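## Task

Pull the lowest drawer of the slim cabinet with three drawers fully open so it stays open without help; every other drawer in the room must end fully closed, no cabinet may be shifted noticeably, and the robot must not tip or finish leaning. Anything held in place only by the robot does not count.

## Robot and tools

Robot: a Hello Robot Stretch 4 with a single arm. It has an omni-wheel base, a lift that rides up a mast, an arm that telescopes straight ahead, a wrist with yaw, pitch and roll, and a two-finger gripper. It stands about 1.6 m tall, and no part of the base rim is more than 0.23 m from the base origin. Each of the two scenes begins from a fresh random layout and carries its own task. The task for scene 2 arrives in the result of finished_scene.

Frames: the base frame sits on the floor under the middle of the base, with x forward, y left and z up. hand_pose is reported in this frame and is the point between the open fingertips (link pinch). With all wrist joints at 0 its axes line up with the base axes, but its printed position may be slightly wrong. The odometry frame is where the base frame was when the scene started. base_odometry comes only from wheel turns, so any slip is counted as travel. Heading runs from -3.142 to 3.142 and is positive to the left.

execute_actions: arguments are actions, a list holding exactly one action or nothing, and cameras, a list drawn from head_camera, head_left_camera, head_right_camera, wrist_camera, all. Omitting cameras or giving null gives all of them; [] gives none. An empty actions list only returns state and images. An action holds base, joints or both, and may add pace and contact_limits; the other form is {"end_of_arm": "enable_torque"} on its own. Every motion in the action begins together.
- base: a single command, always an offset from the base's last reported position. translate_m drives straight in metres, forward positive, range -2 to 2. strafe_m slides sideways in metres, left positive, -2 to 2. rotate_rad turns in place in radians, counter-clockwise (left) positive, -3.2 to 3.2.
- joints: absolute targets by name. lift_m 0 to 1.2 m. arm_m 0 to 0.55 m of extension. wrist_yaw_rad -1.134 to 4.276 (0 forward, positive left, 3.14 folded; past 3.4 the arm may get in the way). wrist_pitch_rad -1.117 to 4.259 (0 level, 1.57 pointing down). wrist_roll_rad -1.117 to 4.259 (positive turns clockwise as seen from behind the gripper). gripper_m -0.038 to 0.141 m, the gap between fingertips, where negative means squeezing. A target past its range gets clipped and a note is given. Any other bad value, or an unknown key, rejects the whole call.
- pace: slow, default, fast or max. Base speed is 0.1, 0.3, 0.4 or 0.6 m/s and turning is 1, 2, 3 or 4 rad/s, both further limited when the lift is above 0.2. A single action runs at most 15 s.
- contact_limits: {"arm_m": 0 to 0.75}, how hard the arm may push before it halts; 0.5 if omitted.
To unfold the wrist at the start, send lift_m 0.4 with wrist_yaw_rad 0.

wait: seconds from 0 to 10. It gives the same output as an empty action. zoom_image: camera plus region [x0,y0,x1,y1] in image pixels measured from the top-left, no larger than 504x504, taken from the latest full image. read_manual only returns licence texts. finished_scene: scene (1 or 2) closes that scene permanently and reports whether it succeeded.

Result lines: base_status and joint_status tell how each motion finished. done means reached; for the base it only means the wheels turned the commanded amount. off_target means it stopped short and may still be pushing. contact_stop_at_<key> means something was hit; that part drops its target and goes slack. limit_stop_at_tilt means a lean above 6 degrees, and lift, arm and wheels go slack. limit_stop_at_own_body means a self-collision was avoided. torque_fault means a wrist or gripper motor went limp; send enable_torque. Once one call reports a stop, the later calls in that same reply are skipped. on_its_own covers what was not commanded in the call; there "held at" gives a target, not a position. lidar_m lists 12 distances in 30-degree sectors: first straight ahead, then counter-clockwise (4th left, 7th behind, 10th right). "-" means nothing seen, or closer than 0.25 m. wrist_depth_mm is a 7x7 grid of depths in mm, 100 to 2000. base_tilt is in degrees, with forward and right positive. turned_by_wheels and turned_by_imu differing by more than about 0.1 rad points to slipping or a collision. motor_effort is a percentage with the peak shown in brackets, and an effort outside the rest range at rest means pushing or carrying a load.

Cameras: head_camera looks down and ahead from the top of the mast; turn the base to look elsewhere. head_left_camera and head_right_camera are fisheyes aimed lower and show the base and arm. wrist_camera looks along the fingers, with the fingertips near the bottom of the frame.

Approach: turn the base so the arm lines up with the target drawer's handle. Set the lift to handle height, hook or grip the handle, then pull back with the arm or by driving the base until the drawer is fully open. Let go so the drawer remains open by itself. Check that all other drawers are closed, and push any open one closed gently.

Avoid: hard pushes, since a high contact limit or a high gripper can tip the robot; dragging a cabinet out of place; slams and drops; pressing the gripper into things, which causes torque faults; turning or driving with the arm far out while carrying a load.

Each tool is called after "Emit:" as name(argument=value, ...) on one line, values as JSON.

## Session

Emit:
execute_actions(actions=[])

Scene clock: 0.00 s.
base_odometry: x=+0.000 y=+0.000 heading=+0.000 (m, m, rad; odometry frame)
turned_by_wheels: +0.000 (rad since the last result)
turned_by_imu: +0.000 (rad since the last result)
base_tilt: forward=-0.6 right=-0.7 (deg)
lidar_m: 1.98 1.32 1.29 2.17 2.00 2.23 2.04 1.89 1.44 1.81 1.91 1.95
base_status: not commanded
joint_positions: lift_m=+0.207 arm_m=+0.003 wrist_yaw_rad=+3.226 wrist_pitch_rad=+0.014 wrist_roll_rad=+0.007 gripper_m=+0.057
joint_status: not commanded
motor_effort: lift_m=+20 arm_m=-1 wrist_yaw_rad=-2 wrist_pitch_rad=-8 wrist_roll_rad=-1 gripper_m=-1 wheel_0=+0 wheel_1=+0 wheel_2=+0 (%)
hand_pose: x=-0.1214 y=+0.0628 z=+0.3814 quat_wxyz=(-0.042, -0.007, +0.003, +0.999) (m; base frame)
wrist_depth_mm: - - 130 - - - - / - - 126 - - - - / - 106 131 285 - - - / 140 135 170 - - - 1808 / 199 1756 1921 - - - 1863 / 200 1205 191 1281 193 1336 1336 / 200 809 866 - 946 854 946
pictures: head_camera, head_left_camera, head_right_camera, wrist_camera
Images, in order (width x height): head_camera 420x560, head_left_camera 420x672, head_right_camera 420x672, wrist_camera 616x392.

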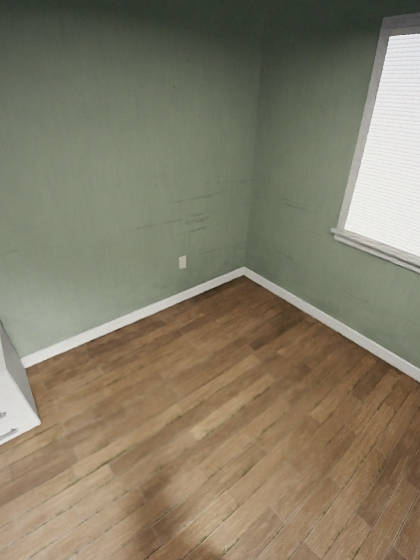

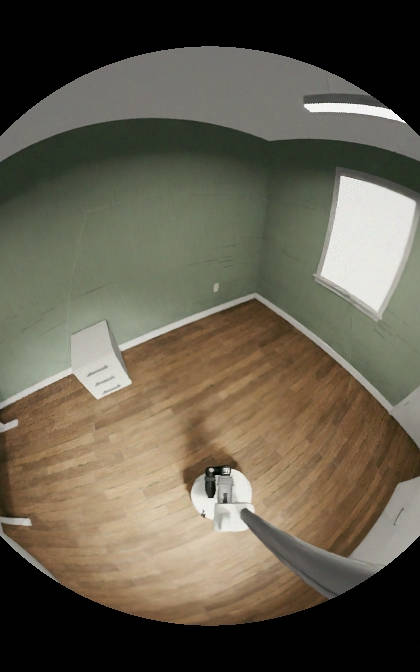

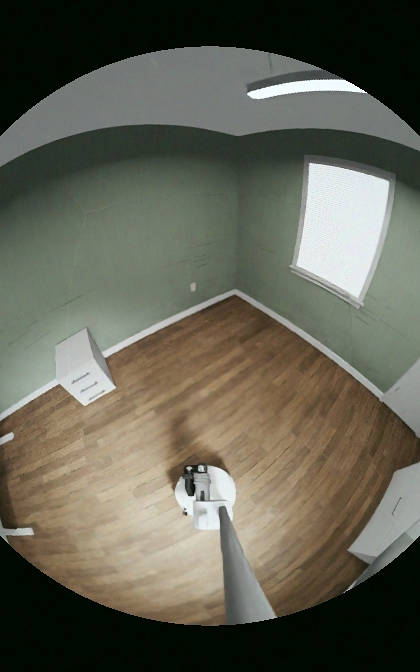

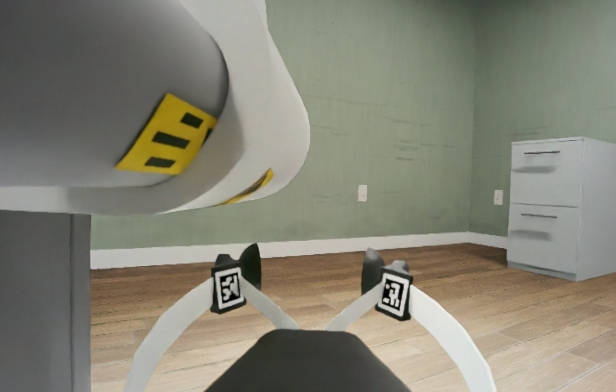

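Emit:
execute_actions(actions=[{"base":{"rotate_rad":-2.2},"joints":{"lift_m":0.4,"wrist_yaw_rad":0}}])

Scene clock: 2.70 s.
base_odometry: x=+0.000 y=+0.000 heading=-2.200 (m, m, rad; odometry frame)
turned_by_wheels: -2.200 (rad since the last result)
turned_by_imu: -2.223 (rad since the last result)
base_tilt: forward=-0.5 right=-0.7 (deg)
lidar_m: 1.44 1.64 1.94 1.92 2.10 1.86 1.30 2.21 2.00 2.22 2.14 1.89
base_status: done
joint_positions: lift_m=+0.400 arm_m=+0.003 wrist_yaw_rad=+0.001 wrist_pitch_rad=+0.014 wrist_roll_rad=+0.007 gripper_m=+0.057
joint_status: all done
motor_effort: lift_m=+24(27) arm_m=-1(1) wrist_yaw_rad=-3(6) wrist_pitch_rad=-7(7) wrist_roll_rad=-1(1) gripper_m=+1(3) wheel_0=+0(6) wheel_1=+0(6) wheel_2=+0(7) (%)
hand_pose: x=+0.4620 y=-0.0873 z=+0.5739 quat_wxyz=(+1.000, +0.003, +0.007, +0.000) (m; base frame)
wrist_depth_mm: 1863 - 1863 1708 1618 1464 1397 / 1863 1537 1308 1281 1576 1464 1366 / 1921 1430 1281 1229 1576 1464 1397 / - 1430 1281 1229 1618 1499 1366 / - 1430 1308 1229 1576 1499 1397 / 1661 1430 190 1255 193 1464 1397 / 1182 1138 1229 - 1308 1229 1336
pictures: head_camera, head_left_camera, head_right_camera, wrist_camera
camera_calibration (this result's frames):
wrist_camera: T_world_to_cam=[[0.0109347, -0.999258, 0.0369269, -0.114973], [-0.0459835, -0.0373925, -0.998242, 0.637738], [0.998882, 0.00921742, -0.0463582, -0.208536], [0, 0, 0, 1]] pos_world=[0.238886, -0.0891185, 0.631196]
Images, in order (width x height): head_camera 420x560, head_left_camera 420x672, head_right_camera 420x672, wrist_camera 616x392.

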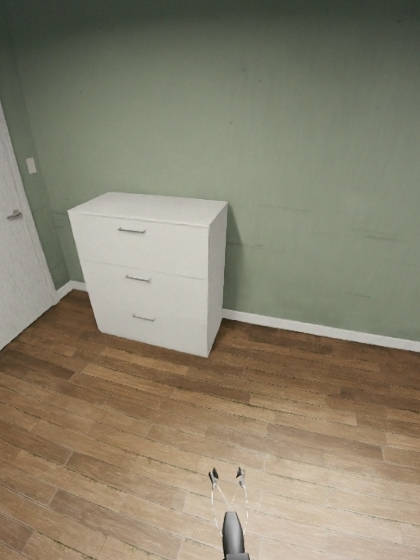

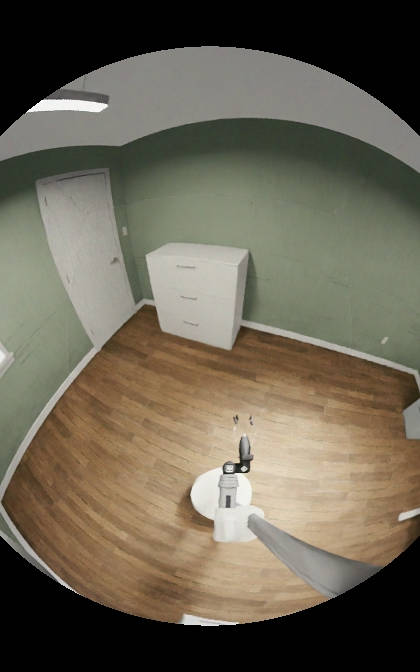

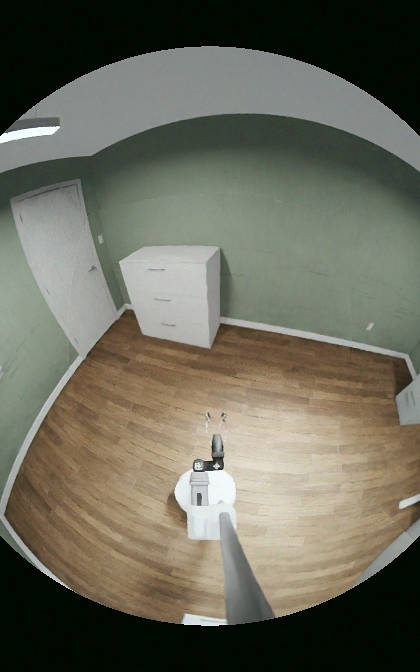

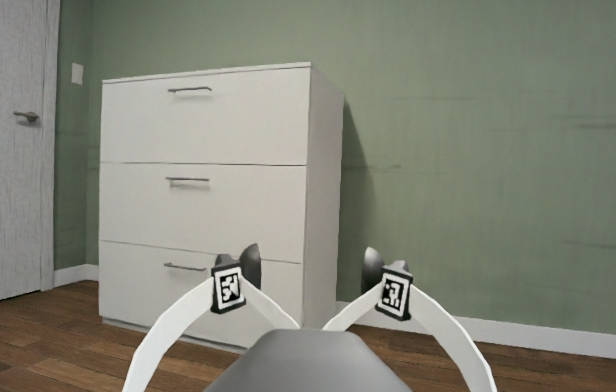

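Emit:
zoom_image(camera="wrist_camera", region=[80, 50, 360, 350])

Emit:
execute_actions(actions=[{"base":{"rotate_rad":-1.6}}])

Region (80, 50, 360, 350) of wrist_camera's 616x392 image, scaled by 1.680; it fills the left 470 columns of this view, and the rest is white.

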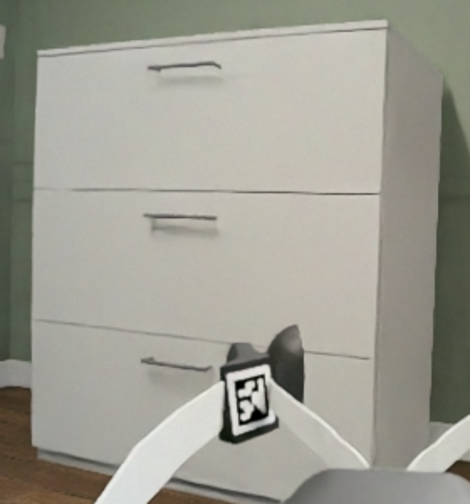

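Scene clock: 5.03 s.
base_odometry: x=+0.000 y=+0.000 heading=+2.483 (m, m, rad; odometry frame)
turned_by_wheels: -1.600 (rad since the last result)
turned_by_imu: -1.617 (rad since the last result)
base_tilt: forward=-0.5 right=-0.7 (deg)
lidar_m: 2.23 2.14 1.89 1.44 1.61 1.95 1.95 2.12 1.85 1.28 2.18 1.98
base_status: done
joint_positions: lift_m=+0.400 arm_m=+0.003 wrist_yaw_rad=+0.000 wrist_pitch_rad=+0.014 wrist_roll_rad=+0.007 gripper_m=+0.057
joint_status: not commanded
motor_effort: lift_m=+23(24) arm_m=-1(0) wrist_yaw_rad=-1(3) wrist_pitch_rad=-7(7) wrist_roll_rad=-1(1) gripper_m=-2(3) wheel_0=+0(5) wheel_1=-1(5) wheel_2=-2(6) (%)
hand_pose: x=+0.4619 y=-0.0874 z=+0.5740 quat_wxyz=(+1.000, +0.003, +0.007, +0.000) (m; base frame)
wrist_depth_mm: 1863 - - - - - - / 1921 - - - - - - / 1921 - - - - 1863 1708 / - - - - - - - / - - - - - - - / 1661 1708 191 1808 193 1983 1863 / 1205 1138 1255 - 1336 1205 1336
pictures: head_camera, head_left_camera, head_right_camera, wrist_camera
camera_calibration (this result's frames):
wrist_camera: T_world_to_cam=[[0.010441, -0.999263, 0.0369278, -0.114891], [-0.0459784, -0.0373705, -0.998243, 0.63784], [0.998888, 0.00872482, -0.0463348, -0.208552], [0, 0, 0, 1]] pos_world=[0.238846, -0.0891507, 0.631299]
Images, in order (width x height): head_camera 420x560, head_left_camera 420x672, head_right_camera 420x672, wrist_camera 616x392.

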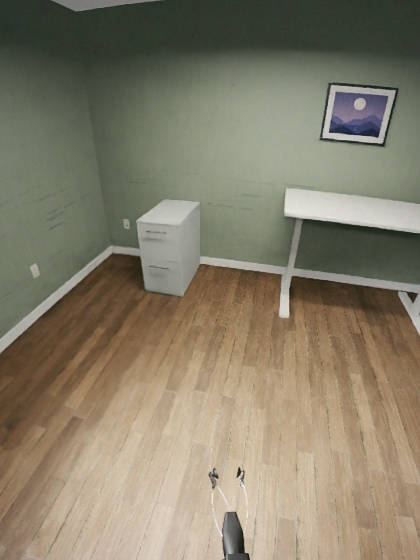

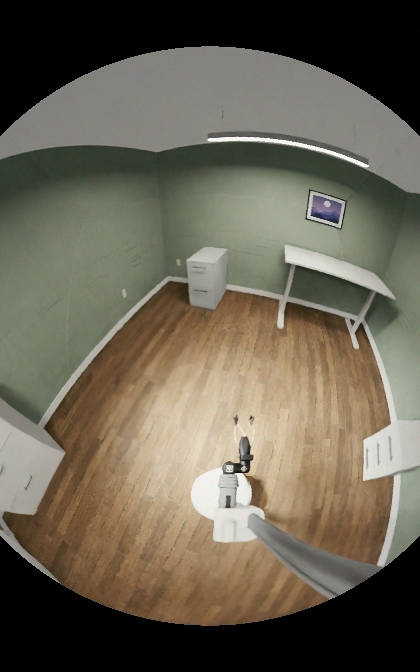

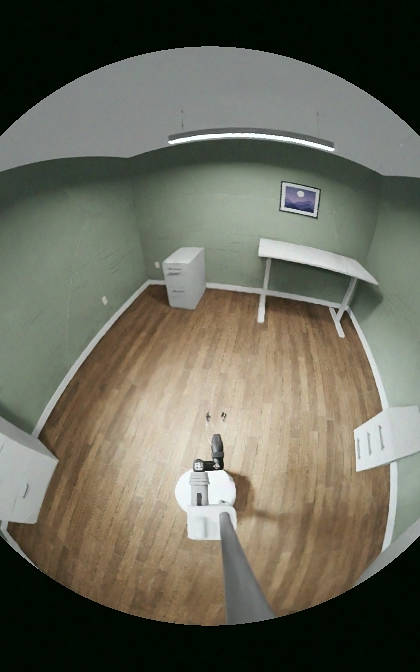

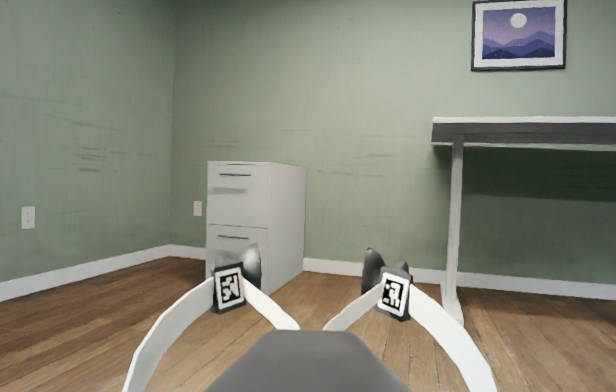

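Emit:
execute_actions(actions=[{"base":{"rotate_rad":-1.75}}])

Scene clock: 7.83 s.
base_odometry: x=+0.000 y=+0.000 heading=+0.733 (m, m, rad; odometry frame)
turned_by_wheels: -1.750 (rad since the last result)
turned_by_imu: -1.769 (rad since the last result)
base_tilt: forward=-0.5 right=-0.7 (deg)
lidar_m: 1.30 1.34 2.04 2.02 2.23 1.94 1.44 1.49 1.99 1.90 2.05 1.87
base_status: done
joint_positions: lift_m=+0.400 arm_m=+0.003 wrist_yaw_rad=+0.000 wrist_pitch_rad=+0.014 wrist_roll_rad=+0.007 gripper_m=+0.057
joint_status: not commanded
motor_effort: lift_m=+22(23) arm_m=-1(1) wrist_yaw_rad=-2(1) wrist_pitch_rad=-7(8) wrist_roll_rad=-1(1) gripper_m=-3(1) wheel_0=+1(6) wheel_1=+1(10) wheel_2=+1(5) (%)
hand_pose: x=+0.4619 y=-0.0874 z=+0.5741 quat_wxyz=(+1.000, +0.003, +0.007, +0.000) (m; base frame)
wrist_depth_mm: 1661 1661 1576 1576 1537 1499 1430 / 1708 1661 1661 1576 1537 1499 1499 / 1708 1661 1618 1576 1537 1499 1464 / 1708 1708 1618 1618 1576 1537 1499 / 1708 1098 1078 1618 1537 1537 1537 / 1661 1098 191 1618 193 1537 1499 / 1205 1098 1098 - 1308 1205 1336
pictures: head_camera, head_left_camera, head_right_camera, wrist_camera
camera_calibration (this result's frames):
wrist_camera: T_world_to_cam=[[0.0104227, -0.999264, 0.0369283, -0.114889], [-0.0459709, -0.0373701, -0.998244, 0.637861], [0.998888, 0.0087068, -0.0463265, -0.208563], [0, 0, 0, 1]] pos_world=[0.238851, -0.0891519, 0.631321]
Images, in order (width x height): head_camera 420x560, head_left_camera 420x672, head_right_camera 420x672, wrist_camera 616x392.

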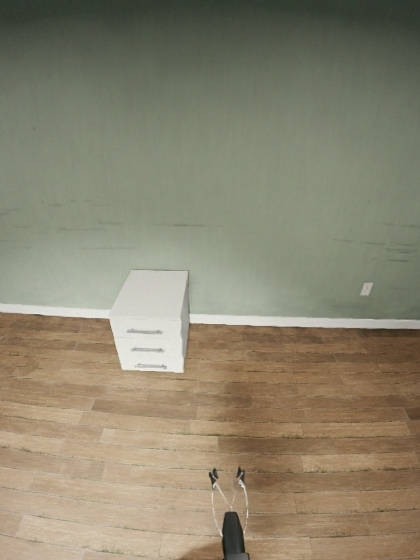

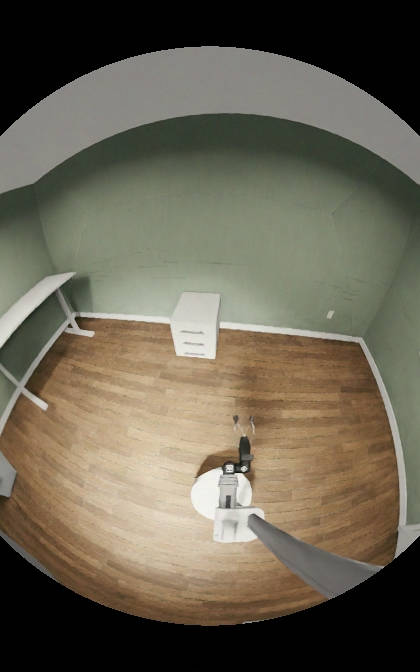

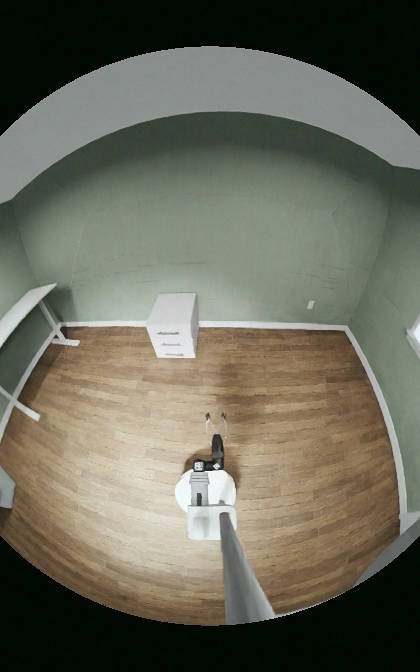

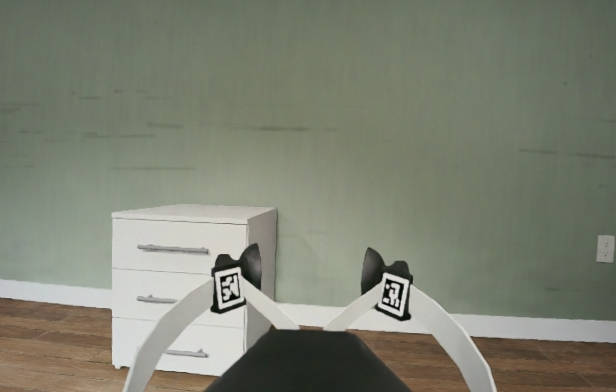

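Emit:
execute_actions(actions=[{"base":{"rotate_rad":-0.08},"joints":{"lift_m":0.2,"arm_m":0.2,"gripper_m":0.09}}], cameras=[])

Emit:
execute_actions(actions=[{"base":{"strafe_m":0.49},"joints":{"lift_m":0.03}}], cameras=["head_camera","wrist_camera"])

Scene clock: 10.80 s.
base_odometry: x=+0.000 y=+0.000 heading=+0.653 (m, m, rad; odometry frame)
turned_by_wheels: -0.080 (rad since the last result)
turned_by_imu: -0.082 (rad since the last result)
base_tilt: forward=-0.5 right=-0.7 (deg)
lidar_m: 1.30 1.32 2.08 2.00 2.24 1.99 1.44 1.45 2.03 1.92 2.00 1.91
base_status: done
joint_positions: lift_m=+0.200 arm_m=+0.199 wrist_yaw_rad=+0.000 wrist_pitch_rad=+0.014 wrist_roll_rad=+0.007 gripper_m=+0.090
joint_status: all done
motor_effort: lift_m=+16(20) arm_m=+6(9) wrist_yaw_rad=-2(1) wrist_pitch_rad=-8(7) wrist_roll_rad=-1(1) gripper_m=+0(2) wheel_0=+1(4) wheel_1=+0(5) wheel_2=+0(6) (%)
hand_pose: x=+0.6582 y=-0.0874 z=+0.3746 quat_wxyz=(+1.000, +0.003, +0.007, +0.000) (m; base frame)
wrist_depth_mm: 1397 1397 1397 1397 1366 1366 1366 / 1430 1397 1397 1397 1366 1366 1336 / 1138 866 1397 1397 1397 1397 1366 / 878 866 1160 1366 1397 1397 1366 / 866 866 1025 1397 1397 1366 1430 / 878 866 866 1255 211 1308 1308 / 820 809 842 - 904 854 904
pictures: none
No camera images: the call's "cameras" was empty. Leave "cameras" out to get every camera's image.

Scene clock: 13.77 s.
base_odometry: x=-0.298 y=+0.389 heading=+0.653 (m, m, rad; odometry frame)
turned_by_wheels: +0.000 (rad since the last result)
turned_by_imu: -0.001 (rad since the last result)
base_tilt: forward=-0.6 right=-0.7 (deg)
lidar_m: 1.26 1.92 1.59 1.52 1.78 1.96 1.89 1.64 2.00 2.39 2.49 1.93
base_status: done
joint_positions: lift_m=+0.030 arm_m=+0.199 wrist_yaw_rad=+0.000 wrist_pitch_rad=+0.014 wrist_roll_rad=+0.007 gripper_m=+0.090
joint_status: all done
motor_effort: lift_m=+16(17) arm_m=+6(6) wrist_yaw_rad=-2(2) wrist_pitch_rad=-8(7) wrist_roll_rad=+0(1) gripper_m=-1(1) wheel_0=+0(8) wheel_1=-2(7) wheel_2=+1(2) (%)
hand_pose: x=+0.6582 y=-0.0874 z=+0.2046 quat_wxyz=(+1.000, +0.003, +0.007, +0.000) (m; base frame)
wrist_depth_mm: 1397 1366 1366 1397 1366 1397 1336 / 1397 1430 1397 842 1366 1366 1366 / 1397 1430 854 842 854 1366 1397 / 1430 1430 854 854 854 1397 1397 / 1182 1255 866 866 866 1397 1397 / 691 707 621 759 211 788 788 / 496 496 512 - 544 517 554
pictures: head_camera, wrist_camera
camera_calibration (this result's frames):
wrist_camera: T_world_to_cam=[[0.0104997, -0.999263, 0.0369285, -0.103319], [-0.0459466, -0.0373737, -0.998245, 0.278017], [0.998889, 0.00878449, -0.0463051, -0.421774], [0, 0, 0, 1]] pos_world=[0.435164, -0.0891468, 0.261814]
Images, in order (width x height): head_camera 420x560, wrist_camera 616x392.

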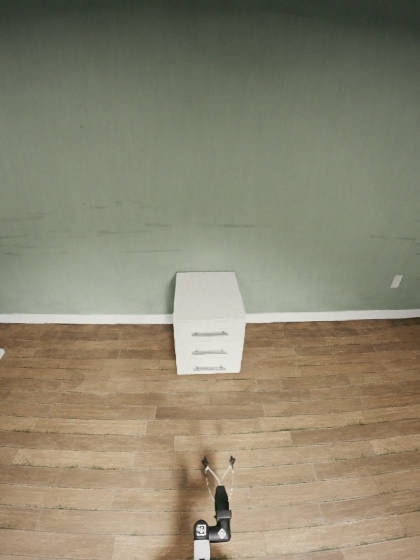

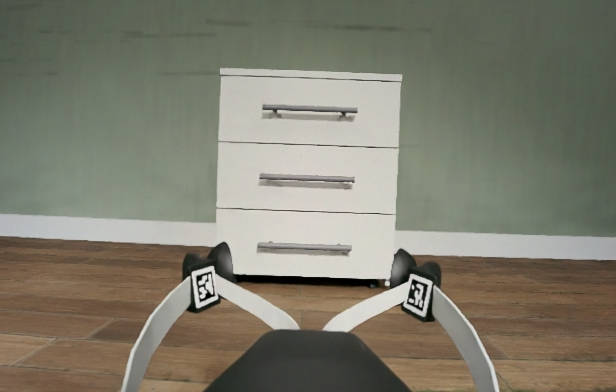

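Emit:
execute_actions(actions=[{"base":{"translate_m":0.5},"joints":{"lift_m":0.03,"wrist_pitch_rad":0.35,"wrist_roll_rad":1.57,"gripper_m":0.07}}], cameras=["head_camera","wrist_camera","head_right_camera"])

Scene clock: 18.00 s.
base_odometry: x=+0.099 y=+0.693 heading=+0.653 (m, m, rad; odometry frame)
turned_by_wheels: +0.000 (rad since the last result)
turned_by_imu: -0.001 (rad since the last result)
base_tilt: forward=-0.6 right=-0.7 (deg)
lidar_m: 0.74 1.40 1.55 1.50 2.02 2.48 2.39 2.08 2.53 2.39 1.90 0.83
base_status: done
joint_positions: lift_m=+0.030 arm_m=+0.199 wrist_yaw_rad=+0.000 wrist_pitch_rad=+0.352 wrist_roll_rad=+1.569 gripper_m=+0.070
joint_status: all done
motor_effort: lift_m=+17(17) arm_m=+6(6) wrist_yaw_rad=-1(1) wrist_pitch_rad=-7(9) wrist_roll_rad=+1(7) gripper_m=-1(1) wheel_0=+0(4) wheel_1=+0(4) wheel_2=+0(7) (%)
hand_pose: x=+0.6406 y=-0.0874 z=+0.1090 quat_wxyz=(+0.697, +0.696, +0.124, -0.124) (m; base frame)
wrist_depth_mm: 306 332 866 535 342 240 196 / 307 329 353 384 340 238 196 / 306 330 353 384 336 238 195 / 307 332 353 387 334 236 195 / 307 334 347 392 314 235 193 / 309 330 198 387 195 224 191 / 309 330 357 - 298 213 190
pictures: head_camera, head_right_camera, wrist_camera
camera_calibration (this result's frames):
wrist_camera: T_world_to_cam=[[-0.335077, -0.0451405, -0.941109, 0.311791], [-0.0460236, 0.998443, -0.0315041, 0.16701], [0.941066, 0.0327569, -0.336633, -0.337789], [0, 0, 0, 1]] pos_world=[0.430043, -0.141611, 0.18498]
Images, in order (width x height): head_camera 420x560, head_right_camera 420x672, wrist_camera 616x392.

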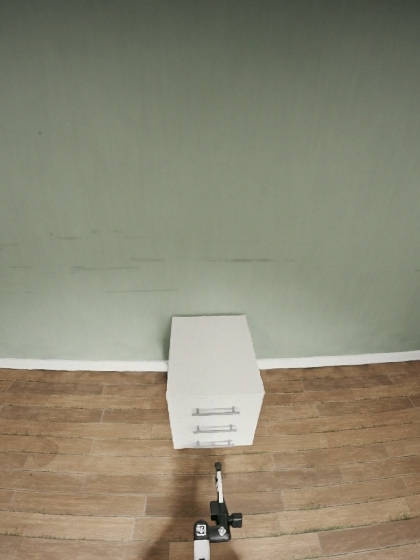

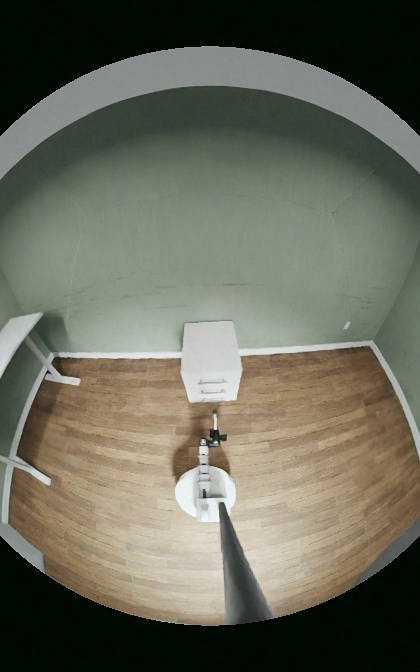

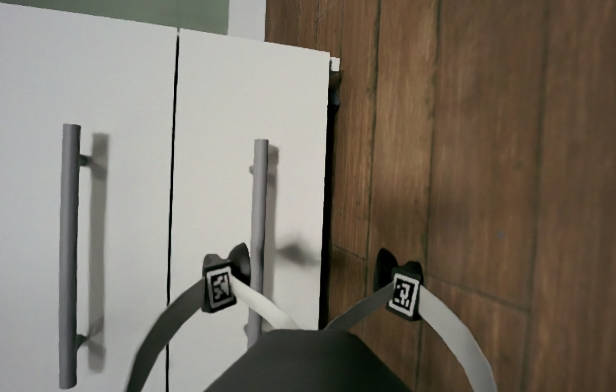

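Emit:
execute_actions(actions=[{"joints":{"lift_m":0.036,"arm_m":0.28}}], cameras=["head_camera","wrist_camera"])

Scene clock: 19.80 s.
base_odometry: x=+0.099 y=+0.693 heading=+0.653 (m, m, rad; odometry frame)
turned_by_wheels: +0.000 (rad since the last result)
turned_by_imu: -0.001 (rad since the last result)
base_tilt: forward=-0.5 right=-0.7 (deg)
lidar_m: 0.75 1.41 1.55 1.50 2.03 2.49 2.39 2.08 2.54 2.40 1.93 0.83
base_status: not commanded
joint_positions: lift_m=+0.036 arm_m=+0.279 wrist_yaw_rad=+0.000 wrist_pitch_rad=+0.352 wrist_roll_rad=+1.569 gripper_m=+0.070
joint_status: all done
motor_effort: lift_m=+24(26) arm_m=+6(6) wrist_yaw_rad=-2(1) wrist_pitch_rad=-7(7) wrist_roll_rad=+1(1) gripper_m=-2(0) wheel_0=+0(1) wheel_1=+0(0) wheel_2=+0(0) (%)
hand_pose: x=+0.7206 y=-0.0874 z=+0.1144 quat_wxyz=(+0.697, +0.696, +0.124, -0.124) (m; base frame)
wrist_depth_mm: 239 257 279 301 330 246 200 / 241 257 281 300 329 245 201 / 236 258 278 301 327 244 201 / 240 260 279 304 325 243 200 / 241 262 276 304 319 242 198 / 242 259 198 303 194 229 196 / 242 258 279 - 307 218 195
pictures: head_camera, wrist_camera
camera_calibration (this result's frames):
wrist_camera: T_world_to_cam=[[-0.33504, -0.0450943, -0.941124, 0.343645], [-0.0459313, 0.998448, -0.0314894, 0.170817], [0.941084, 0.0326768, -0.336591, -0.411275], [0, 0, 0, 1]] pos_world=[0.510025, -0.141616, 0.190359]
Images, in order (width x height): head_camera 420x560, wrist_camera 616x392.

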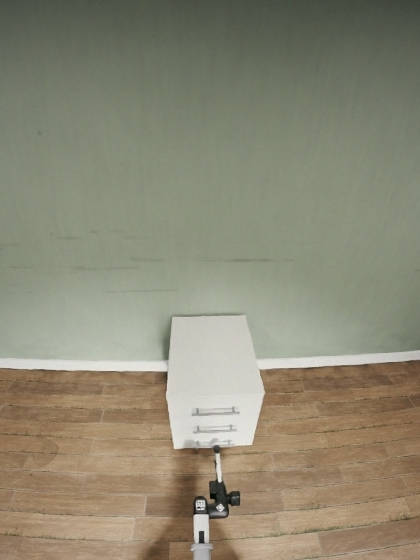

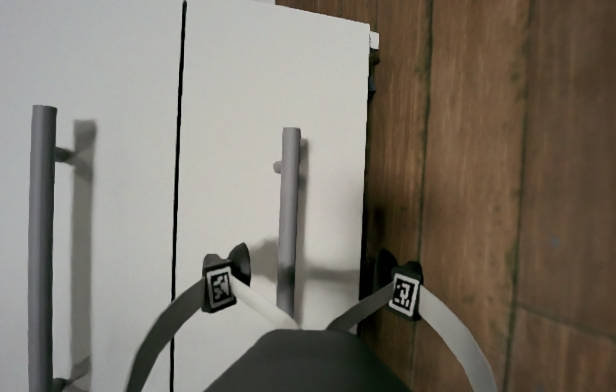

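Emit:
execute_actions(actions=[{"joints":{"arm_m":0.314,"gripper_m":0.05},"pace":"slow","contact_limits":{"arm_m":0.2}}], cameras=["head_camera","wrist_camera"])

Scene clock: 21.90 s.
base_odometry: x=+0.099 y=+0.693 heading=+0.653 (m, m, rad; odometry frame)
turned_by_wheels: +0.000 (rad since the last result)
turned_by_imu: -0.001 (rad since the last result)
base_tilt: forward=-0.5 right=-0.7 (deg)
lidar_m: 0.73 1.39 1.55 1.49 2.03 2.49 2.38 2.09 2.53 2.38 1.91 0.81
base_status: not commanded
joint_positions: lift_m=+0.036 arm_m=+0.313 wrist_yaw_rad=+0.000 wrist_pitch_rad=+0.352 wrist_roll_rad=+1.569 gripper_m=+0.050
joint_status: all done
motor_effort: lift_m=+24(24) arm_m=+6(7) wrist_yaw_rad=-1(1) wrist_pitch_rad=-8(7) wrist_roll_rad=+1(0) gripper_m=-3(3) wheel_0=+0(0) wheel_1=+0(0) wheel_2=+0(1) (%)
contact_limits: arm_m 0.2
hand_pose: x=+0.7546 y=-0.0874 z=+0.1144 quat_wxyz=(+0.697, +0.696, +0.124, -0.124) (m; base frame)
wrist_depth_mm: 211 227 246 264 296 245 201 / 212 227 248 265 294 246 201 / 213 228 246 264 294 244 201 / 214 229 247 262 293 243 200 / 215 230 243 263 290 240 198 / 216 229 195 230 194 230 196 / 216 227 248 - 300 218 195
pictures: head_camera, wrist_camera
camera_calibration (this result's frames):
wrist_camera: T_world_to_cam=[[-0.33504, -0.0450943, -0.941124, 0.355025], [-0.0459314, 0.998448, -0.0314895, 0.172377], [0.941084, 0.0326769, -0.336591, -0.443242], [0, 0, 0, 1]] pos_world=[0.543993, -0.141616, 0.190359]
Images, in order (width x height): head_camera 420x560, wrist_camera 616x392.

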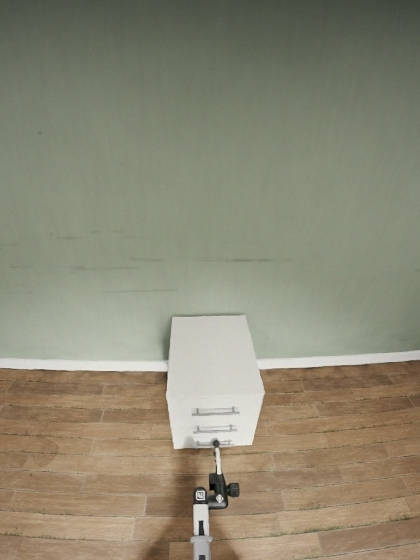

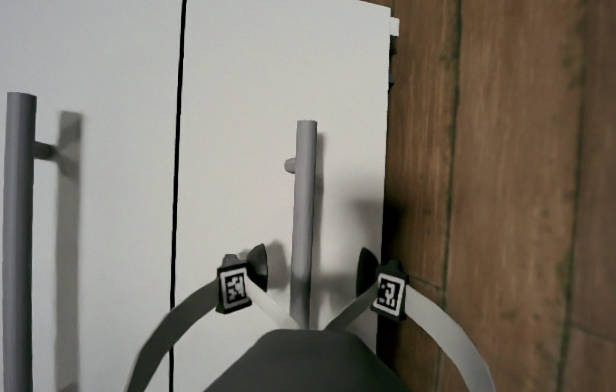

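Emit:
execute_actions(actions=[{"joints":{"arm_m":0.327,"lift_m":0.039,"gripper_m":0.04},"pace":"slow","contact_limits":{"arm_m":0.2}}], cameras=["wrist_camera"])

Emit:
execute_actions(actions=[{"joints":{"gripper_m":-0.02}}], cameras=["wrist_camera"])

Scene clock: 23.37 s.
base_odometry: x=+0.099 y=+0.693 heading=+0.653 (m, m, rad; odometry frame)
turned_by_wheels: +0.000 (rad since the last result)
turned_by_imu: -0.001 (rad since the last result)
base_tilt: forward=-0.5 right=-0.7 (deg)
lidar_m: 0.74 1.42 1.56 1.48 2.02 2.50 2.39 2.08 2.52 2.40 1.91 0.81
base_status: not commanded
joint_positions: lift_m=+0.039 arm_m=+0.326 wrist_yaw_rad=+0.000 wrist_pitch_rad=+0.352 wrist_roll_rad=+1.569 gripper_m=+0.040
joint_status: all done
motor_effort: lift_m=+25(24) arm_m=+6(7) wrist_yaw_rad=-2(0) wrist_pitch_rad=-7(7) wrist_roll_rad=+1(1) gripper_m=-4(3) wheel_0=+0(0) wheel_1=+0(0) wheel_2=+0(0) (%)
contact_limits: arm_m 0.2
hand_pose: x=+0.7676 y=-0.0874 z=+0.1174 quat_wxyz=(+0.697, +0.696, +0.124, -0.124) (m; base frame)
wrist_depth_mm: 200 215 231 250 273 249 204 / 202 215 234 251 274 249 204 / 202 216 236 247 276 247 204 / 203 217 237 248 296 247 202 / 204 219 234 249 293 244 202 / 205 217 190 220 190 234 200 / 205 216 235 - 301 221 198
pictures: wrist_camera
camera_calibration (this result's frames):
wrist_camera: T_world_to_cam=[[-0.33504, -0.0450944, -0.941124, 0.362184], [-0.0459313, 0.998448, -0.0314896, 0.173068], [0.941084, 0.0326768, -0.336591, -0.45447], [0, 0, 0, 1]] pos_world=[0.55699, -0.141616, 0.19334]
Images, in order (width x height): wrist_camera 616x392.

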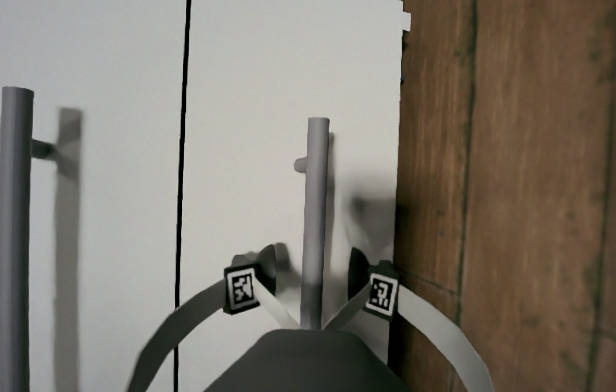

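Scene clock: 24.70 s.
base_odometry: x=+0.099 y=+0.693 heading=+0.653 (m, m, rad; odometry frame)
turned_by_wheels: +0.000 (rad since the last result)
turned_by_imu: +0.000 (rad since the last result)
base_tilt: forward=-0.5 right=-0.7 (deg)
lidar_m: 0.74 1.40 1.56 1.49 2.04 2.48 2.39 2.09 2.51 2.39 1.89 0.80
base_status: not commanded
joint_positions: lift_m=+0.039 arm_m=+0.326 wrist_yaw_rad=+0.001 wrist_pitch_rad=+0.353 wrist_roll_rad=+1.570 gripper_m=-0.020
joint_status: all done
motor_effort: lift_m=+25(24) arm_m=+4(6) wrist_yaw_rad=-5(5) wrist_pitch_rad=-9(10) wrist_roll_rad=+1(1) gripper_m=-16(17) wheel_0=+0(0) wheel_1=+0(0) wheel_2=+0(0) (%)
hand_pose: x=+0.7680 y=-0.0871 z=+0.1172 quat_wxyz=(+0.697, +0.696, +0.125, -0.124) (m; base frame)
wrist_depth_mm: 200 214 228 244 267 248 203 / 201 215 230 246 270 248 203 / 201 216 231 243 270 247 202 / 203 217 229 243 271 245 202 / 204 218 231 213 291 243 200 / 204 216 179 213 181 232 198 / 204 215 229 - 300 212 197
pictures: wrist_camera
camera_calibration (this result's frames):
wrist_camera: T_world_to_cam=[[-0.335851, -0.0454421, -0.940818, 0.362664], [-0.0471027, 0.998396, -0.0314085, 0.173652], [0.940736, 0.0337664, -0.337453, -0.454501], [0, 0, 0, 1]] pos_world=[0.557546, -0.141546, 0.193282]
Images, in order (width x height): wrist_camera 616x392.

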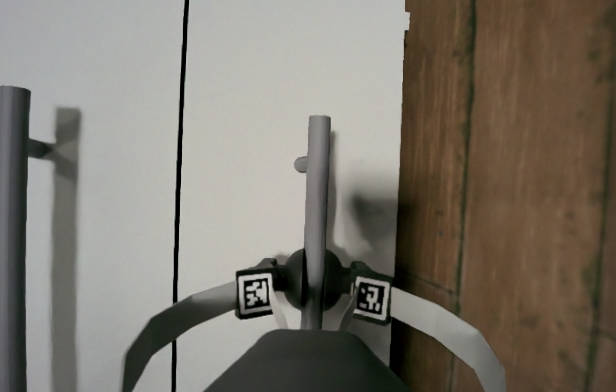

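Emit:
execute_actions(actions=[{"base":{"translate_m":-0.22},"pace":"slow"}], cameras=["head_camera","wrist_camera"])

Scene clock: 28.37 s.
base_odometry: x=-0.076 y=+0.559 heading=+0.653 (m, m, rad; odometry frame)
turned_by_wheels: -0.001 (rad since the last result)
turned_by_imu: -0.003 (rad since the last result)
base_tilt: forward=-0.5 right=-0.7 (deg)
lidar_m: 0.78 1.64 1.57 1.51 1.89 2.26 2.16 1.89 2.38 2.40 2.20 0.83
base_status: done
joint_positions: lift_m=+0.039 arm_m=+0.326 wrist_yaw_rad=-0.001 wrist_pitch_rad=+0.353 wrist_roll_rad=+1.570 gripper_m=-0.020
joint_status: not commanded
motor_effort: lift_m=+25(25) arm_m=+4(4) wrist_yaw_rad=+3(5) wrist_pitch_rad=-10(12) wrist_roll_rad=+1(1) gripper_m=-15(17) wheel_0=-4(5) wheel_1=-3(7) wheel_2=-2(7) (%)
hand_pose: x=+0.7677 y=-0.0878 z=+0.1170 quat_wxyz=(+0.696, +0.696, +0.124, -0.125) (m; base frame)
wrist_depth_mm: 831 917 229 245 267 247 203 / 387 413 230 246 268 247 202 / 389 413 229 241 270 246 202 / 389 415 229 242 272 245 201 / 392 418 229 212 290 243 200 / 389 413 179 206 183 232 198 / 392 410 229 - 300 212 197
pictures: head_camera, wrist_camera
camera_calibration (this result's frames):
wrist_camera: T_world_to_cam=[[-0.336479, -0.0446099, -0.940634, 0.362937], [-0.044648, 0.99851, -0.0313835, 0.172426], [0.940632, 0.0314376, -0.337969, -0.454342], [0, 0, 0, 1]] pos_world=[0.557187, -0.141695, 0.193249]
Images, in order (width x height): head_camera 420x560, wrist_camera 616x392.

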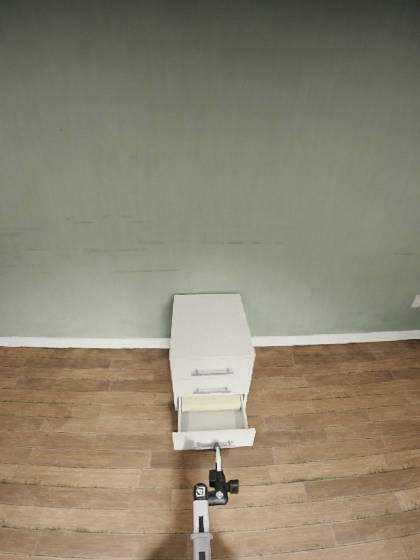

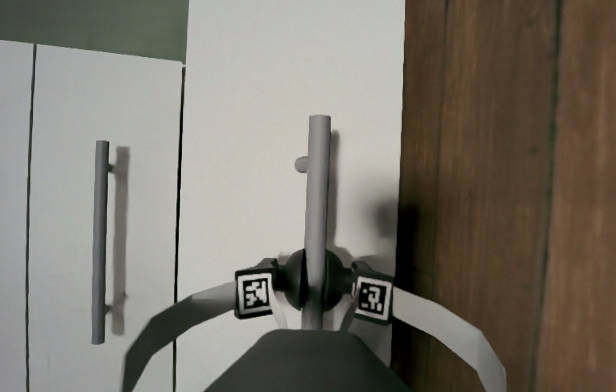

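Emit:
execute_actions(actions=[{"joints":{"arm_m":0.13},"pace":"slow","contact_limits":{"arm_m":0.12}}], cameras=["head_camera","wrist_camera"])

Scene clock: 31.93 s.
base_odometry: x=-0.076 y=+0.559 heading=+0.653 (m, m, rad; odometry frame)
turned_by_wheels: +0.000 (rad since the last result)
turned_by_imu: -0.001 (rad since the last result)
base_tilt: forward=-0.5 right=-0.7 (deg)
lidar_m: 0.62 1.64 1.56 1.51 1.91 2.24 2.17 1.90 2.39 2.39 2.22 0.65
base_status: not commanded
joint_positions: lift_m=+0.039 arm_m=+0.131 wrist_yaw_rad=+0.000 wrist_pitch_rad=+0.352 wrist_roll_rad=+1.570 gripper_m=-0.020
joint_status: all done
motor_effort: lift_m=+23(25) arm_m=-7(10) wrist_yaw_rad=-2(18) wrist_pitch_rad=-7(12) wrist_roll_rad=+0(1) gripper_m=-11(17) wheel_0=-1(3) wheel_1=-2(3) wheel_2=-1(4) (%)
contact_limits: arm_m 0.12
hand_pose: x=+0.5729 y=-0.0873 z=+0.1175 quat_wxyz=(+0.697, +0.696, +0.124, -0.124) (m; base frame)
wrist_depth_mm: 1008 1078 294 322 355 251 205 / 778 1060 296 315 334 250 205 / 544 580 297 317 332 249 204 / 544 580 297 319 334 248 204 / 544 585 296 282 345 246 202 / 554 585 178 198 179 235 200 / 1008 1098 296 - 312 218 200
pictures: head_camera, wrist_camera
camera_calibration (this result's frames):
wrist_camera: T_world_to_cam=[[-0.334966, -0.0451325, -0.941149, 0.29704], [-0.0462576, 0.998435, -0.031416, 0.164212], [0.941094, 0.033012, -0.33653, -0.271246], [0, 0, 0, 1]] pos_world=[0.362362, -0.141595, 0.193435]
Images, in order (width x height): head_camera 420x560, wrist_camera 616x392.

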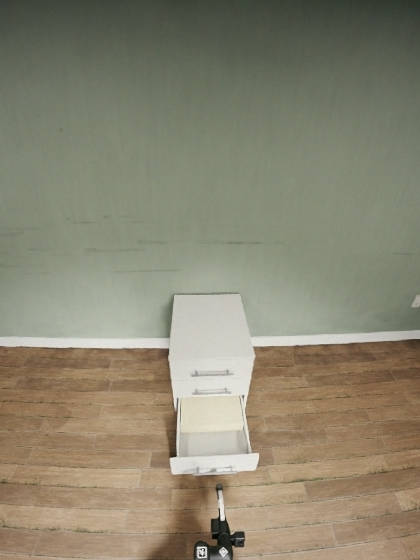

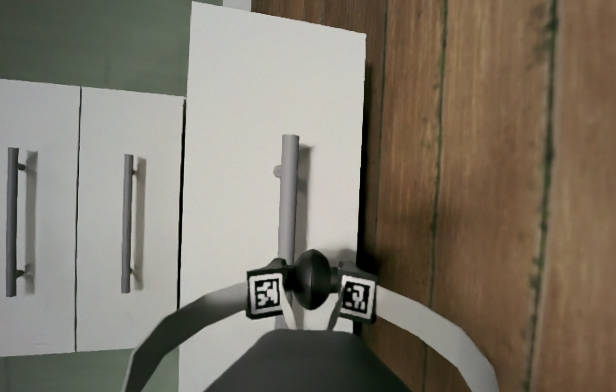

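Emit:
execute_actions(actions=[{"joints":{"gripper_m":0.045,"arm_m":0.16}}], cameras=[])

Emit:
execute_actions(actions=[{"joints":{"arm_m":0.196},"pace":"slow","contact_limits":{"arm_m":0.1}}], cameras=["wrist_camera"])

Scene clock: 34.03 s.
base_odometry: x=-0.076 y=+0.559 heading=+0.653 (m, m, rad; odometry frame)
turned_by_wheels: +0.000 (rad since the last result)
turned_by_imu: -0.001 (rad since the last result)
base_tilt: forward=-0.5 right=-0.7 (deg)
lidar_m: 0.60 1.64 1.56 1.48 1.91 2.26 2.17 1.89 2.40 2.40 2.20 0.64
base_status: not commanded
joint_positions: lift_m=+0.039 arm_m=+0.159 wrist_yaw_rad=+0.000 wrist_pitch_rad=+0.352 wrist_roll_rad=+1.570 gripper_m=+0.045
joint_status: all done
motor_effort: lift_m=+23(23) arm_m=+6(7) wrist_yaw_rad=-1(2) wrist_pitch_rad=-7(7) wrist_roll_rad=+1(0) gripper_m=-2(12) wheel_0=-2(1) wheel_1=-2(2) wheel_2=-1(1) (%)
hand_pose: x=+0.6006 y=-0.0874 z=+0.1175 quat_wxyz=(+0.697, +0.696, +0.124, -0.124) (m; base frame)
wrist_depth_mm: 991 1042 266 286 336 250 205 / 525 1042 268 287 317 250 205 / 521 559 270 285 315 248 204 / 521 559 271 283 314 248 204 / 525 564 266 291 309 246 202 / 525 559 191 283 190 234 200 / 768 564 268 - 312 222 198
pictures: none
No camera images: the call's "cameras" was empty. Leave "cameras" out to get every camera's image.

Scene clock: 35.50 s.
base_odometry: x=-0.076 y=+0.559 heading=+0.653 (m, m, rad; odometry frame)
turned_by_wheels: +0.000 (rad since the last result)
turned_by_imu: -0.001 (rad since the last result)
base_tilt: forward=-0.5 right=-0.7 (deg)
lidar_m: 0.61 1.65 1.57 1.51 1.91 2.27 2.17 1.88 2.39 2.39 2.22 0.63
base_status: not commanded
joint_positions: lift_m=+0.039 arm_m=+0.195 wrist_yaw_rad=+0.000 wrist_pitch_rad=+0.352 wrist_roll_rad=+1.570 gripper_m=+0.045
joint_status: all done
motor_effort: lift_m=+23(23) arm_m=+6(3) wrist_yaw_rad=-2(2) wrist_pitch_rad=-6(8) wrist_roll_rad=+0(0) gripper_m=-5(3) wheel_0=-1(2) wheel_1=-2(2) wheel_2=-1(1) (%)
contact_limits: arm_m 0.1
hand_pose: x=+0.6366 y=-0.0874 z=+0.1175 quat_wxyz=(+0.697, +0.696, +0.124, -0.124) (m; base frame)
wrist_depth_mm: 946 1025 232 248 271 250 205 / 500 539 234 250 272 249 204 / 492 530 234 248 274 248 204 / 492 525 236 246 276 247 204 / 496 525 231 247 293 246 202 / 496 530 191 217 190 235 200 / 504 530 233 - 303 222 198
pictures: wrist_camera
camera_calibration (this result's frames):
wrist_camera: T_world_to_cam=[[-0.334978, -0.0450677, -0.941147, 0.318375], [-0.0460648, 0.998444, -0.0314157, 0.167087], [0.941099, 0.0328302, -0.336533, -0.331177], [0, 0, 0, 1]] pos_world=[0.426016, -0.141606, 0.193435]
Images, in order (width x height): wrist_camera 616x392.

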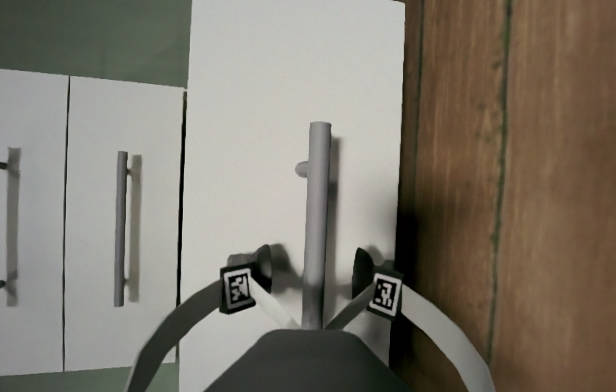

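Emit:
execute_actions(actions=[{"joints":{"gripper_m":-0.03}}], cameras=["wrist_camera"])

Scene clock: 37.20 s.
base_odometry: x=-0.076 y=+0.560 heading=+0.653 (m, m, rad; odometry frame)
turned_by_wheels: +0.000 (rad since the last result)
turned_by_imu: +0.000 (rad since the last result)
base_tilt: forward=-0.5 right=-0.7 (deg)
lidar_m: 0.62 1.63 1.57 1.50 1.91 2.26 2.17 1.87 2.41 2.40 2.22 0.66
base_status: not commanded
joint_positions: lift_m=+0.039 arm_m=+0.196 wrist_yaw_rad=+0.005 wrist_pitch_rad=+0.353 wrist_roll_rad=+1.570 gripper_m=-0.029
joint_status: all done
on_its_own: wrist_yaw_rad is at rest, and its effort (-16) is outside its rest range (-13 to +13)
motor_effort: lift_m=+24(23) arm_m=+2(7) wrist_yaw_rad=-16(17) wrist_pitch_rad=-10(10) wrist_roll_rad=+0(1) gripper_m=-20(22) wheel_0=-2(1) wheel_1=-2(2) wheel_2=+3(4) (%)
hand_pose: x=+0.6377 y=-0.0861 z=+0.1172 quat_wxyz=(+0.697, +0.695, +0.126, -0.122) (m; base frame)
wrist_depth_mm: 946 1025 227 244 265 249 204 / 484 530 229 245 267 247 203 / 484 521 230 244 270 247 203 / 488 525 229 243 271 245 201 / 492 525 230 213 293 244 200 / 496 517 178 213 182 231 198 / 500 525 230 - 301 212 197
pictures: wrist_camera
camera_calibration (this result's frames):
wrist_camera: T_world_to_cam=[[-0.335778, -0.0466205, -0.940787, 0.318875], [-0.0508957, 0.998213, -0.031301, 0.168872], [0.940565, 0.0373718, -0.33755, -0.331544], [0, 0, 0, 1]] pos_world=[0.427505, -0.141314, 0.193366]
Images, in order (width x height): wrist_camera 616x392.

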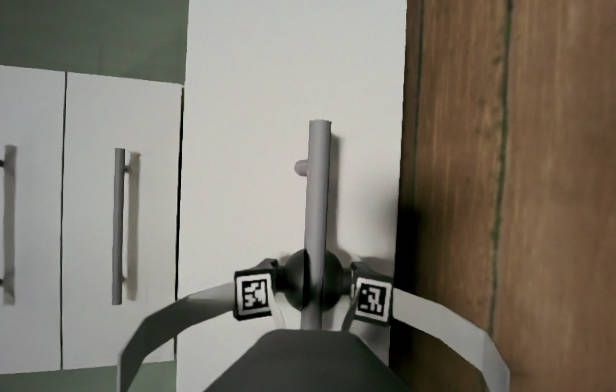

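Emit:
execute_actions(actions=[{"joints":{"gripper_m":0.05}}], cameras=[])

Emit:
execute_actions(actions=[{"joints":{"arm_m":0.13}}], cameras=["head_camera","wrist_camera"])

Scene clock: 39.20 s.
base_odometry: x=-0.076 y=+0.559 heading=+0.653 (m, m, rad; odometry frame)
turned_by_wheels: +0.000 (rad since the last result)
turned_by_imu: -0.001 (rad since the last result)
base_tilt: forward=-0.5 right=-0.7 (deg)
lidar_m: 0.62 1.64 1.57 1.50 1.91 2.27 2.16 1.90 2.39 2.39 2.20 0.68
base_status: not commanded
joint_positions: lift_m=+0.039 arm_m=+0.196 wrist_yaw_rad=+0.000 wrist_pitch_rad=+0.352 wrist_roll_rad=+1.570 gripper_m=+0.050
joint_status: all done
motor_effort: lift_m=+23(23) arm_m=+2(2) wrist_yaw_rad=-3(16) wrist_pitch_rad=-7(11) wrist_roll_rad=+0(0) gripper_m=-5(20) wheel_0=+1(1) wheel_1=-1(2) wheel_2=+0(3) (%)
hand_pose: x=+0.6374 y=-0.0873 z=+0.1174 quat_wxyz=(+0.697, +0.696, +0.124, -0.124) (m; base frame)
wrist_depth_mm: 946 1025 236 254 277 249 204 / 492 539 238 254 278 250 204 / 488 525 239 251 279 248 204 / 492 525 241 252 297 247 203 / 492 525 235 254 293 245 202 / 496 530 195 252 194 235 200 / 500 530 239 - 304 222 198
pictures: none
No camera images: the call's "cameras" was empty. Leave "cameras" out to get every camera's image.

Scene clock: 40.30 s.
base_odometry: x=-0.076 y=+0.559 heading=+0.653 (m, m, rad; odometry frame)
turned_by_wheels: +0.000 (rad since the last result)
turned_by_imu: +0.000 (rad since the last result)
base_tilt: forward=-0.5 right=-0.7 (deg)
lidar_m: 0.63 1.64 1.56 1.51 1.90 2.26 2.17 1.89 2.41 2.40 2.22 0.69
base_status: not commanded
joint_positions: lift_m=+0.039 arm_m=+0.131 wrist_yaw_rad=+0.000 wrist_pitch_rad=+0.352 wrist_roll_rad=+1.570 gripper_m=+0.050
joint_status: all done
motor_effort: lift_m=+23(23) arm_m=-7(9) wrist_yaw_rad=-2(3) wrist_pitch_rad=-7(8) wrist_roll_rad=+0(0) gripper_m=-3(4) wheel_0=+1(1) wheel_1=-1(1) wheel_2=+0(0) (%)
hand_pose: x=+0.5729 y=-0.0874 z=+0.1175 quat_wxyz=(+0.697, +0.696, +0.124, -0.124) (m; base frame)
wrist_depth_mm: 991 1098 301 332 357 251 205 / 778 1060 301 322 338 251 204 / 544 580 301 324 340 249 204 / 544 580 304 327 349 248 204 / 544 585 297 329 312 246 202 / 549 585 195 325 194 235 201 / 1008 1098 301 - 312 222 198
pictures: head_camera, wrist_camera
camera_calibration (this result's frames):
wrist_camera: T_world_to_cam=[[-0.335188, -0.0449943, -0.941076, 0.29709], [-0.046035, 0.998448, -0.0313408, 0.164128], [0.941026, 0.0328174, -0.336739, -0.271161], [0, 0, 0, 1]] pos_world=[0.362306, -0.141607, 0.193418]
Images, in order (width x height): head_camera 420x560, wrist_camera 616x392.

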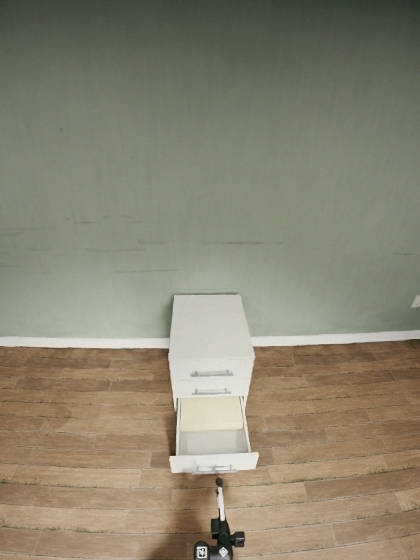

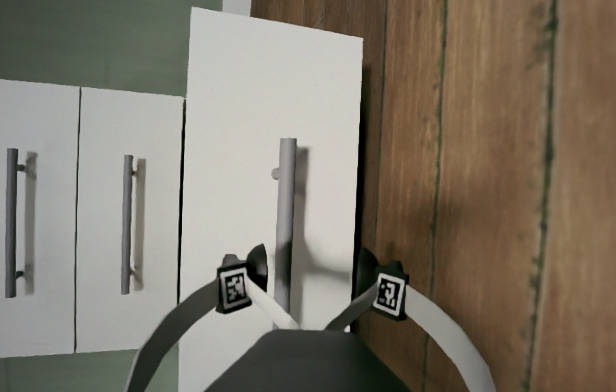

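Emit:
finished_scene(scene=1)

The scene is finished: the task was done.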